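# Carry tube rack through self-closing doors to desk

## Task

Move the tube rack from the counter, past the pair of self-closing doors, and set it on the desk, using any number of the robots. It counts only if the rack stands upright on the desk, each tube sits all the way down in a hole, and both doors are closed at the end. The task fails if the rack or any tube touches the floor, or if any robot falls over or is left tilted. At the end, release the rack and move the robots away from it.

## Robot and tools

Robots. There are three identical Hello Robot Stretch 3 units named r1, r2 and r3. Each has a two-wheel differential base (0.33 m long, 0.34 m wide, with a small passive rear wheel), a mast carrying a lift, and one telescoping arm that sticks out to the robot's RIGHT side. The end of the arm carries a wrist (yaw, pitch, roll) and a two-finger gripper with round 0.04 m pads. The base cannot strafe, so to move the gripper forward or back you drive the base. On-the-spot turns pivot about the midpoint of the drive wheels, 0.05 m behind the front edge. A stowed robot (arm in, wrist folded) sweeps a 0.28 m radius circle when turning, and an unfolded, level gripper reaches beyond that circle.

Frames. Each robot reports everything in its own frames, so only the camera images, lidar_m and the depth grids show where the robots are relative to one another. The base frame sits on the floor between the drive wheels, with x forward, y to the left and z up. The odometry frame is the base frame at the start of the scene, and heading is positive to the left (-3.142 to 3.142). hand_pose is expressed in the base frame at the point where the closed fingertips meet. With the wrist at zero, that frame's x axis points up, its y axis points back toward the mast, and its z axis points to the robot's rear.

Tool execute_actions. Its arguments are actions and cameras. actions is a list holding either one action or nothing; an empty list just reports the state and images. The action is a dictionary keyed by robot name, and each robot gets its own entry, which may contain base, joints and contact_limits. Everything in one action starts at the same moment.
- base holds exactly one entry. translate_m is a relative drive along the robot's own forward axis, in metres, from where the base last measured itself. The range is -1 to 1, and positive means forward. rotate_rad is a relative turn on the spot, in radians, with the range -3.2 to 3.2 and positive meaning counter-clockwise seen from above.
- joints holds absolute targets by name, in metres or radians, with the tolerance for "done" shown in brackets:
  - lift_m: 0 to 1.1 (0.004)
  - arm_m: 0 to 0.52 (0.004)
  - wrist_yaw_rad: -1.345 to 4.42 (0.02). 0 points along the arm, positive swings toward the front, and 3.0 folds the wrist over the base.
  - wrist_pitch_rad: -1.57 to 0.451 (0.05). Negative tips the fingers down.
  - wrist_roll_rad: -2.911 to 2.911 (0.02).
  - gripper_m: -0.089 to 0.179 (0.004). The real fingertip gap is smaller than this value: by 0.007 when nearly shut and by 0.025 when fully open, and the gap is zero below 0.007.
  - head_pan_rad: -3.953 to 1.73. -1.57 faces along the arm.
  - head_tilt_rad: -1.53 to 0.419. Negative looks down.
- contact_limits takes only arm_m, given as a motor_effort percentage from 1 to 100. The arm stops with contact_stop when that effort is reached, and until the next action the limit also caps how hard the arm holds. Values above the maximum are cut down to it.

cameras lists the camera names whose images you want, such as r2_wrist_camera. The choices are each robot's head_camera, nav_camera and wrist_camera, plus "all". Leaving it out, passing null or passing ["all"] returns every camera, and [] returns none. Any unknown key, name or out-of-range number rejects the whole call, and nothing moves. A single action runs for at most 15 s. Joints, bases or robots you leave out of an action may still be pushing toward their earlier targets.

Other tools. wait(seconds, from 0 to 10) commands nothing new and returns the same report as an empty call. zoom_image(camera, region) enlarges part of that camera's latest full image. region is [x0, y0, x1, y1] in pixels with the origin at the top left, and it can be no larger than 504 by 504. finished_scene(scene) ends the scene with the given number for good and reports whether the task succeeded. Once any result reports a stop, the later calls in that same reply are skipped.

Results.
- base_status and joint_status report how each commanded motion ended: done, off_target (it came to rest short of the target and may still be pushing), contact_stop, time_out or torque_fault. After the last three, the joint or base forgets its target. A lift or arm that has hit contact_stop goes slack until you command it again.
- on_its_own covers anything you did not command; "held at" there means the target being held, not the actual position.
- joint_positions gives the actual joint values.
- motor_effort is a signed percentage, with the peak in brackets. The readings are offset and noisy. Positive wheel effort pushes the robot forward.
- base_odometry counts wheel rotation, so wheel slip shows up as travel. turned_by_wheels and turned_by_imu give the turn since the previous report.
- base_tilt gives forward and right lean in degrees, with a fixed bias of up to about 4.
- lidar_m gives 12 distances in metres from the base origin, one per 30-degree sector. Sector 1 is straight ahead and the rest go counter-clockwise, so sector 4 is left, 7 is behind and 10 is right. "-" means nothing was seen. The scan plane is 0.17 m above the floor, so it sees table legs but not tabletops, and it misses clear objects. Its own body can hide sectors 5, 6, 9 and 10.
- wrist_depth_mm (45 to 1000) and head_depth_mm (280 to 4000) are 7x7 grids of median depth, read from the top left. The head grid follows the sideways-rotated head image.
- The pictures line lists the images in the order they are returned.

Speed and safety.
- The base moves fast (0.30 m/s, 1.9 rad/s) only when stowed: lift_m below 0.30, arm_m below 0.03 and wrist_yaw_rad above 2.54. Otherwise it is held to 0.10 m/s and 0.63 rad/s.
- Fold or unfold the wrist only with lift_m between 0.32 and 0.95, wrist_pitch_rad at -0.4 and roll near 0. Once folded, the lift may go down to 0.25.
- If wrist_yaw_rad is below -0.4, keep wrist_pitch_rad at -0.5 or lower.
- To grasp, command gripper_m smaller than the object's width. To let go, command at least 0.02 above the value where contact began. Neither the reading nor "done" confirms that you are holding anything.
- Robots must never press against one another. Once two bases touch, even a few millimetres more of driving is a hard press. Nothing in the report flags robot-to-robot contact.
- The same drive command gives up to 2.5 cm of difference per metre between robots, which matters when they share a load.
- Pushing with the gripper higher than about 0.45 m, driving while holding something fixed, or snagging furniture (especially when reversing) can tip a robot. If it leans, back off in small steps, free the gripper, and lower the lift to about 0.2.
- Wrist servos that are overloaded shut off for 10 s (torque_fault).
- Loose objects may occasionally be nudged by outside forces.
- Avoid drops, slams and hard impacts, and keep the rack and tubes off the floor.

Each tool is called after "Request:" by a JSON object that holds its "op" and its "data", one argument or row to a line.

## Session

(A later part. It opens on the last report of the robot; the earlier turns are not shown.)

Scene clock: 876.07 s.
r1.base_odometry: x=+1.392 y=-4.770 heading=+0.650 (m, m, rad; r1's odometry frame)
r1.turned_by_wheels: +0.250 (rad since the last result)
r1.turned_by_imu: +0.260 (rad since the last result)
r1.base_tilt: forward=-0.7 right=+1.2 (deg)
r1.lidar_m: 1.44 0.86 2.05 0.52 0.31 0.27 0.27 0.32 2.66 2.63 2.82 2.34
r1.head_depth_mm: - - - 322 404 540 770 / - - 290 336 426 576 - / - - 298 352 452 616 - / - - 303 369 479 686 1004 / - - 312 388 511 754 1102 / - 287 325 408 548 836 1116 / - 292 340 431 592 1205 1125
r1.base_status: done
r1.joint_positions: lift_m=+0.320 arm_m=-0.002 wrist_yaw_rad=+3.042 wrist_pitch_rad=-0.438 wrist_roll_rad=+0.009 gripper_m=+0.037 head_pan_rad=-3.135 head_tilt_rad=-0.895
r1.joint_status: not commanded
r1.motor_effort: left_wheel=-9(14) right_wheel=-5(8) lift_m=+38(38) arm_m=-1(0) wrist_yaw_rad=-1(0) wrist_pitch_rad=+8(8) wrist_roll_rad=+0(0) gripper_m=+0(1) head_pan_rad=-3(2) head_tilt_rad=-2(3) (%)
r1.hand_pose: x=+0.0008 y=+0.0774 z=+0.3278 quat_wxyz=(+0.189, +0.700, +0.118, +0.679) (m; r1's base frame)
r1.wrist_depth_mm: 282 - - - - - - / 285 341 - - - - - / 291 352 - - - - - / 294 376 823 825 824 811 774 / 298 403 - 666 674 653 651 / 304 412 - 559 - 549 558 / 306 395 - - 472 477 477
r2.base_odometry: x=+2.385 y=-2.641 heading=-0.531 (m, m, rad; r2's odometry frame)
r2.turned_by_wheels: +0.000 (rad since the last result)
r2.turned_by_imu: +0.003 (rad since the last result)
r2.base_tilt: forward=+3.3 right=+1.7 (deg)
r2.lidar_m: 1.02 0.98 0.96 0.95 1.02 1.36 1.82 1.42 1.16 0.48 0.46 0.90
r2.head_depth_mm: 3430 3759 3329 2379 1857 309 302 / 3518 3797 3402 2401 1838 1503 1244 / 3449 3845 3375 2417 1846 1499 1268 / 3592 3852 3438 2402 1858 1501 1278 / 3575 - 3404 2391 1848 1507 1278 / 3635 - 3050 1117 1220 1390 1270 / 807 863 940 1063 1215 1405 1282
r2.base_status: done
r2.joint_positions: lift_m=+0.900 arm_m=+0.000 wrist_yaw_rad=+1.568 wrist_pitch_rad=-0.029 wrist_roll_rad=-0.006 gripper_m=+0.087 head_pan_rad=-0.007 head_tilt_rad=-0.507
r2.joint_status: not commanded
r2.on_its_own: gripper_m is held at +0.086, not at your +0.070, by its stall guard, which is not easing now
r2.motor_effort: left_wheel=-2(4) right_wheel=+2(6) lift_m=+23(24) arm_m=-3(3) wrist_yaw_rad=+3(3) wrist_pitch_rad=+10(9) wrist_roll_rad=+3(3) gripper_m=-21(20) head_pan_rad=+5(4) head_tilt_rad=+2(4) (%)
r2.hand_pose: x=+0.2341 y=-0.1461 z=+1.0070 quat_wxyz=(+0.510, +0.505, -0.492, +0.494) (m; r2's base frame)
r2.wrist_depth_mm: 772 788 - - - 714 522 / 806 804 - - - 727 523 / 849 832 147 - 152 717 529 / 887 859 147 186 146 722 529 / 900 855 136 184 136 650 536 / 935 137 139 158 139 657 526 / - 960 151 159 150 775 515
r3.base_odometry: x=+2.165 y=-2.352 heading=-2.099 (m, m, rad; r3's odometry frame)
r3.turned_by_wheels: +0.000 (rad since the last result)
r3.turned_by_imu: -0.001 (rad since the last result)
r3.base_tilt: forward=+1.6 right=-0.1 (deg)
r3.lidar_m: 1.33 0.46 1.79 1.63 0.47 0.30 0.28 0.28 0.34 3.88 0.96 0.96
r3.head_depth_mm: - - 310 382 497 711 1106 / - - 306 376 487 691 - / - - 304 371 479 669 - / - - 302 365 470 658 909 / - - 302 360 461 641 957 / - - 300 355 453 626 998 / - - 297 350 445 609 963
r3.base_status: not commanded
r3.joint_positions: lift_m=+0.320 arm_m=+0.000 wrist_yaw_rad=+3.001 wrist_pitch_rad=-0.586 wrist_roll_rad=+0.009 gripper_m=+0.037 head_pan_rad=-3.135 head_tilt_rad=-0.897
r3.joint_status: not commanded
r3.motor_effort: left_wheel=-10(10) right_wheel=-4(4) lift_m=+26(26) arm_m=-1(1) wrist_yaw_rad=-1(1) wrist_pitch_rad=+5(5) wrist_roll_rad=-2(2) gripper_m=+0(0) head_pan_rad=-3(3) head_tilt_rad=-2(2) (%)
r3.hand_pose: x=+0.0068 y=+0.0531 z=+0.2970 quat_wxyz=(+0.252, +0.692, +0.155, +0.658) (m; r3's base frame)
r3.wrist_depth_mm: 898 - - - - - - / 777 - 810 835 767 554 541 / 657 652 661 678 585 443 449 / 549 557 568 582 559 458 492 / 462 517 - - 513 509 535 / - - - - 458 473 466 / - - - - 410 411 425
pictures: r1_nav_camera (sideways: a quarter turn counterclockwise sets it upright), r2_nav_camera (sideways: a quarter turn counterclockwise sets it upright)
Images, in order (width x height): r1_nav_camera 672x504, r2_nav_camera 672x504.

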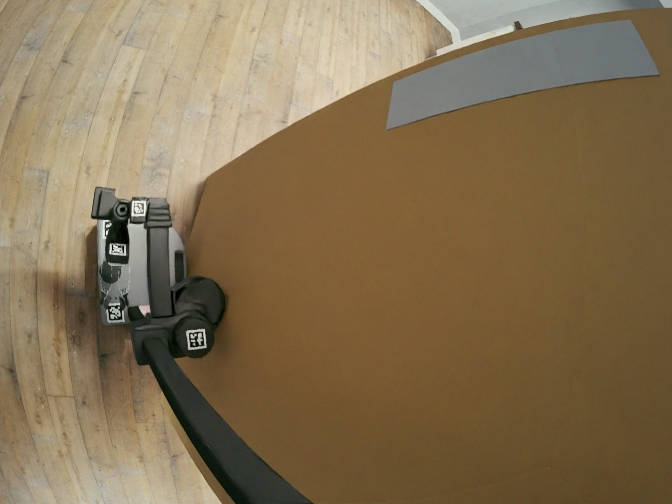

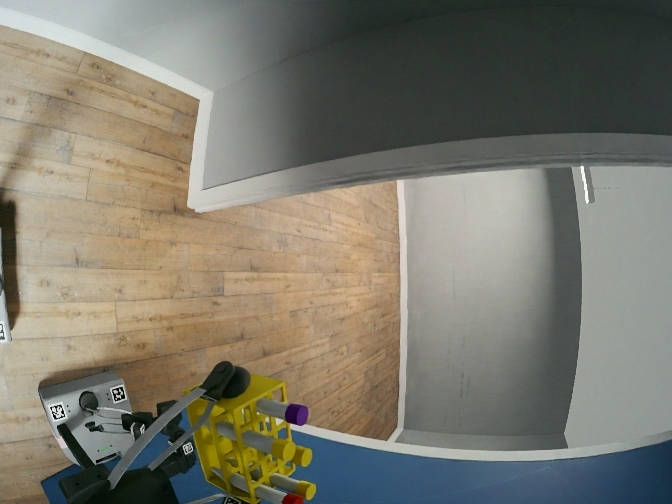

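Request:
{"op": "execute_actions", "data": {
  "actions": [
    {"r2": {"base": {"rotate_rad": -0.06}}}
  ],
  "cameras": []
}}

Request:
{"op": "execute_actions", "data": {
  "actions": [
    {"r2": {"base": {"translate_m": 1.0}, "joints": {"head_pan_rad": 0.9, "head_tilt_rad": -0.4}}, "r1": {"base": {"translate_m": 1.0}}}
  ],
  "cameras": ["r2_nav_camera", "r2_head_camera", "r1_nav_camera"]
}}

Scene clock: 897.27 s.
r1.base_odometry: x=+1.392 y=-4.770 heading=+0.650 (m, m, rad; r1's odometry frame)
r1.turned_by_wheels: +0.000 (rad since the last result)
r1.turned_by_imu: +0.001 (rad since the last result)
r1.base_tilt: forward=-0.7 right=+1.3 (deg)
r1.lidar_m: 1.44 0.86 2.06 0.53 0.31 0.27 0.27 0.32 2.67 2.63 2.83 2.35
r1.head_depth_mm: - - - 322 404 541 769 / - - 290 336 426 577 - / - - 298 352 451 614 - / - - 303 369 481 685 1005 / - - 311 387 511 752 1103 / - 287 325 408 547 834 1115 / - 292 339 431 591 1193 1125
r1.base_status: not commanded
r1.joint_positions: lift_m=+0.320 arm_m=-0.002 wrist_yaw_rad=+3.042 wrist_pitch_rad=-0.438 wrist_roll_rad=+0.009 gripper_m=+0.037 head_pan_rad=-3.135 head_tilt_rad=-0.895
r1.joint_status: not commanded
r1.motor_effort: left_wheel=-10(10) right_wheel=-5(4) lift_m=+38(38) arm_m=-1(0) wrist_yaw_rad=+0(0) wrist_pitch_rad=+8(8) wrist_roll_rad=+0(0) gripper_m=+0(0) head_pan_rad=-1(2) head_tilt_rad=-2(2) (%)
r1.hand_pose: x=+0.0008 y=+0.0774 z=+0.3278 quat_wxyz=(+0.189, +0.700, +0.118, +0.679) (m; r1's base frame)
r1.wrist_depth_mm: 282 - - - - - - / 285 341 - - - - - / 291 350 - - - - - / 294 373 840 834 826 810 783 / 299 401 - 657 675 660 653 / 303 414 - 554 - 557 557 / 308 395 - - 467 480 477
r2.base_odometry: x=+2.385 y=-2.641 heading=-0.591 (m, m, rad; r2's odometry frame)
r2.turned_by_wheels: -0.060 (rad since the last result)
r2.turned_by_imu: -0.061 (rad since the last result)
r2.base_tilt: forward=+3.2 right=+1.6 (deg)
r2.lidar_m: 4.17 0.98 0.98 0.95 0.99 1.36 1.48 1.42 1.18 0.72 0.46 0.86
r2.head_depth_mm: 3461 3841 3387 2402 1853 309 302 / 3446 3842 3373 2381 1837 1503 1241 / 3455 3781 3408 2407 1852 1514 1268 / 3505 3773 3363 2407 1849 1508 1277 / 3550 3858 3405 2367 1838 1521 1278 / 3508 3897 3394 2423 1749 1402 1273 / 3533 3790 967 1041 1181 1363 1279
r2.base_status: done
r2.joint_positions: lift_m=+0.900 arm_m=+0.000 wrist_yaw_rad=+1.568 wrist_pitch_rad=-0.029 wrist_roll_rad=-0.006 gripper_m=+0.087 head_pan_rad=-0.007 head_tilt_rad=-0.507
r2.joint_status: not commanded
r2.on_its_own: gripper_m is held at +0.086, not at your +0.070, by its stall guard, which is not easing now
r2.motor_effort: left_wheel=+2(2) right_wheel=-2(3) lift_m=+23(23) arm_m=-3(3) wrist_yaw_rad=+3(3) wrist_pitch_rad=+10(10) wrist_roll_rad=+3(4) gripper_m=-20(19) head_pan_rad=+5(4) head_tilt_rad=+4(3) (%)
r2.hand_pose: x=+0.2341 y=-0.1461 z=+1.0070 quat_wxyz=(+0.510, +0.505, -0.492, +0.494) (m; r2's base frame)
r2.wrist_depth_mm: 760 864 - - - 661 501 / 773 833 - - - 657 497 / 804 835 148 - 152 668 499 / 823 841 146 187 146 668 512 / 866 851 136 185 136 618 510 / 893 137 140 157 139 624 509 / 922 925 151 158 150 717 496
r3.base_odometry: x=+2.165 y=-2.352 heading=-2.099 (m, m, rad; r3's odometry frame)
r3.turned_by_wheels: +0.000 (rad since the last result)
r3.turned_by_imu: +0.000 (rad since the last result)
r3.base_tilt: forward=+1.6 right=+0.1 (deg)
r3.lidar_m: 1.34 0.46 1.79 1.63 0.47 0.30 0.28 0.28 0.34 3.87 0.97 0.96
r3.head_depth_mm: - - 309 381 497 710 1108 / - - 306 376 487 693 - / - - 303 370 479 672 - / - - 303 366 470 659 910 / - - 302 360 461 641 957 / - - 300 355 453 625 1002 / - - 296 351 446 609 964
r3.base_status: not commanded
r3.joint_positions: lift_m=+0.320 arm_m=+0.000 wrist_yaw_rad=+3.001 wrist_pitch_rad=-0.586 wrist_roll_rad=+0.009 gripper_m=+0.037 head_pan_rad=-3.135 head_tilt_rad=-0.897
r3.joint_status: not commanded
r3.motor_effort: left_wheel=-11(10) right_wheel=-5(5) lift_m=+26(26) arm_m=-1(1) wrist_yaw_rad=-1(1) wrist_pitch_rad=+5(4) wrist_roll_rad=-2(2) gripper_m=+0(0) head_pan_rad=-3(3) head_tilt_rad=-2(2) (%)
r3.hand_pose: x=+0.0068 y=+0.0531 z=+0.2970 quat_wxyz=(+0.252, +0.692, +0.155, +0.658) (m; r3's base frame)
r3.wrist_depth_mm: 914 - - - - - - / 782 - 815 838 777 556 543 / 645 636 677 671 588 450 454 / 540 566 583 595 557 462 486 / 452 510 - - 519 514 537 / - - - - 460 466 478 / - - - - 410 415 425
pictures: none
No camera images: the call's "cameras" was empty. Leave "cameras" out to get every camera's image.

Scene clock: 908.50 s.
r1.base_odometry: x=+2.188 y=-4.165 heading=+0.650 (m, m, rad; r1's odometry frame)
r1.turned_by_wheels: +0.000 (rad since the last result)
r1.turned_by_imu: +0.009 (rad since the last result)
r1.base_tilt: forward=-0.7 right=+1.3 (deg)
r1.lidar_m: 1.11 0.52 0.41 0.41 0.43 0.46 2.84 3.06 2.77 2.74 1.68 1.33
r1.head_depth_mm: 1851 1792 1736 1556 1345 1172 1072 / 2871 2601 2080 1697 1421 1239 - / 2905 2701 2077 1708 1431 1249 - / 2459 2657 2110 1719 1456 1256 1146 / 2476 2721 2135 1711 1460 1266 1129 / 2485 2709 2173 1744 1469 1275 1110 / 2526 2729 2179 1758 1472 1273 1117
r1.base_status: done
r1.joint_positions: lift_m=+0.320 arm_m=-0.002 wrist_yaw_rad=+3.042 wrist_pitch_rad=-0.438 wrist_roll_rad=+0.009 gripper_m=+0.037 head_pan_rad=-3.135 head_tilt_rad=-0.895
r1.joint_status: not commanded
r1.motor_effort: left_wheel=-2(21) right_wheel=+3(9) lift_m=+38(38) arm_m=+0(1) wrist_yaw_rad=+0(0) wrist_pitch_rad=+8(8) wrist_roll_rad=+0(0) gripper_m=+0(0) head_pan_rad=-2(2) head_tilt_rad=-2(2) (%)
r1.hand_pose: x=+0.0008 y=+0.0774 z=+0.3278 quat_wxyz=(+0.189, +0.700, +0.118, +0.679) (m; r1's base frame)
r1.wrist_depth_mm: - - 424 425 418 416 416 / - 447 454 460 456 457 454 / 388 507 502 500 496 499 501 / 417 774 549 558 549 549 554 / 453 616 - 598 595 601 610 / 522 527 - 559 - 554 549 / 485 514 - - 473 479 476
r2.base_odometry: x=+3.215 y=-3.199 heading=-0.591 (m, m, rad; r2's odometry frame)
r2.turned_by_wheels: +0.000 (rad since the last result)
r2.turned_by_imu: +0.004 (rad since the last result)
r2.base_tilt: forward=+3.3 right=+1.7 (deg)
r2.lidar_m: 3.18 2.91 2.25 0.31 0.96 1.35 2.33 0.77 0.58 0.57 2.33 3.28
r2.head_depth_mm: 3226 3432 3667 2817 2058 1628 1352 / 2989 3311 3558 2860 2078 1645 1361 / 2804 3006 2933 2857 2073 1629 1354 / 2605 2814 2772 2870 2084 1621 1358 / 2490 2628 2673 2860 2099 1643 1367 / 2364 2489 2290 2633 2082 1645 1363 / 2205 2353 2457 2625 2093 1644 1356
r2.base_status: done
r2.joint_positions: lift_m=+0.900 arm_m=+0.000 wrist_yaw_rad=+1.568 wrist_pitch_rad=-0.029 wrist_roll_rad=-0.006 gripper_m=+0.087 head_pan_rad=+0.893 head_tilt_rad=-0.409
r2.joint_status: all done
r2.on_its_own: gripper_m is held at +0.086, not at your +0.070, by its stall guard, which is not easing now
r2.motor_effort: left_wheel=+1(5) right_wheel=-2(2) lift_m=+23(23) arm_m=-3(3) wrist_yaw_rad=+3(3) wrist_pitch_rad=+10(10) wrist_roll_rad=+3(4) gripper_m=-20(20) head_pan_rad=+3(42) head_tilt_rad=+3(10) (%)
r2.hand_pose: x=+0.2341 y=-0.1461 z=+1.0070 quat_wxyz=(+0.510, +0.505, -0.492, +0.494) (m; r2's base frame)
r2.wrist_depth_mm: - - - - - - - / - - - - - - - / - - 147 - 152 - - / - - 146 186 147 - - / - - 136 183 136 - - / - 137 139 157 140 - - / - - 151 159 150 - -
r3.base_odometry: x=+2.165 y=-2.352 heading=-2.099 (m, m, rad; r3's odometry frame)
r3.turned_by_wheels: +0.000 (rad since the last result)
r3.turned_by_imu: -0.001 (rad since the last result)
r3.base_tilt: forward=+1.6 right=+0.0 (deg)
r3.lidar_m: 1.33 1.44 1.79 1.63 0.47 0.30 0.28 0.28 0.34 3.88 0.77 0.95
r3.head_depth_mm: - - 310 382 497 709 1106 / - - 306 376 488 693 - / - - 303 371 479 669 - / - - 303 365 470 658 907 / - - 302 360 461 640 956 / - - 299 355 453 626 1002 / - - 297 350 445 609 963
r3.base_status: not commanded
r3.joint_positions: lift_m=+0.320 arm_m=+0.000 wrist_yaw_rad=+3.001 wrist_pitch_rad=-0.586 wrist_roll_rad=+0.009 gripper_m=+0.037 head_pan_rad=-3.135 head_tilt_rad=-0.897
r3.joint_status: not commanded
r3.motor_effort: left_wheel=-10(10) right_wheel=-5(4) lift_m=+26(26) arm_m=-1(1) wrist_yaw_rad=-1(1) wrist_pitch_rad=+5(4) wrist_roll_rad=-2(2) gripper_m=+0(0) head_pan_rad=-3(3) head_tilt_rad=-2(2) (%)
r3.hand_pose: x=+0.0068 y=+0.0531 z=+0.2970 quat_wxyz=(+0.252, +0.692, +0.155, +0.658) (m; r3's base frame)
r3.wrist_depth_mm: 916 - - - - - - / 785 - 800 830 859 866 879 / 646 644 673 660 714 717 731 / 547 555 582 583 594 604 615 / 452 513 - - 532 533 543 / - - - - 464 461 474 / - - - - 421 422 424
pictures: r1_nav_camera (sideways: a quarter turn counterclockwise sets it upright), r2_head_camera (sideways: a quarter turn clockwise sets it upright), r2_nav_camera (sideways: a quarter turn counterclockwise sets it upright)
Images, in order (width x height): r1_nav_camera 672x504, r2_head_camera 896x504, r2_nav_camera 672x504.

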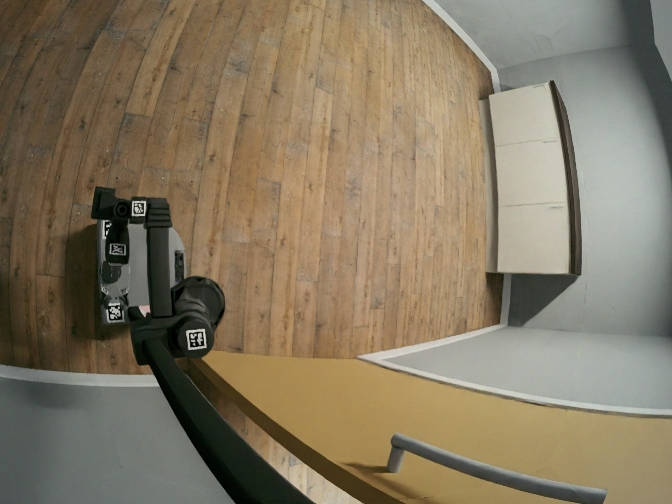

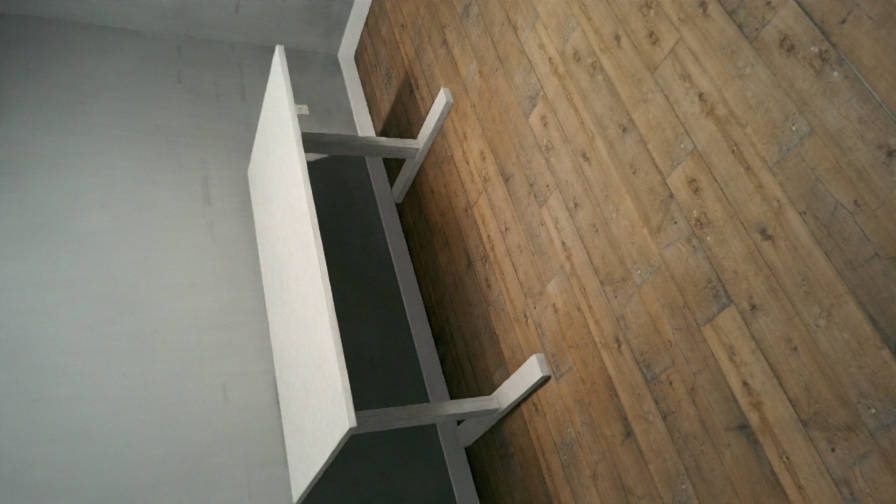

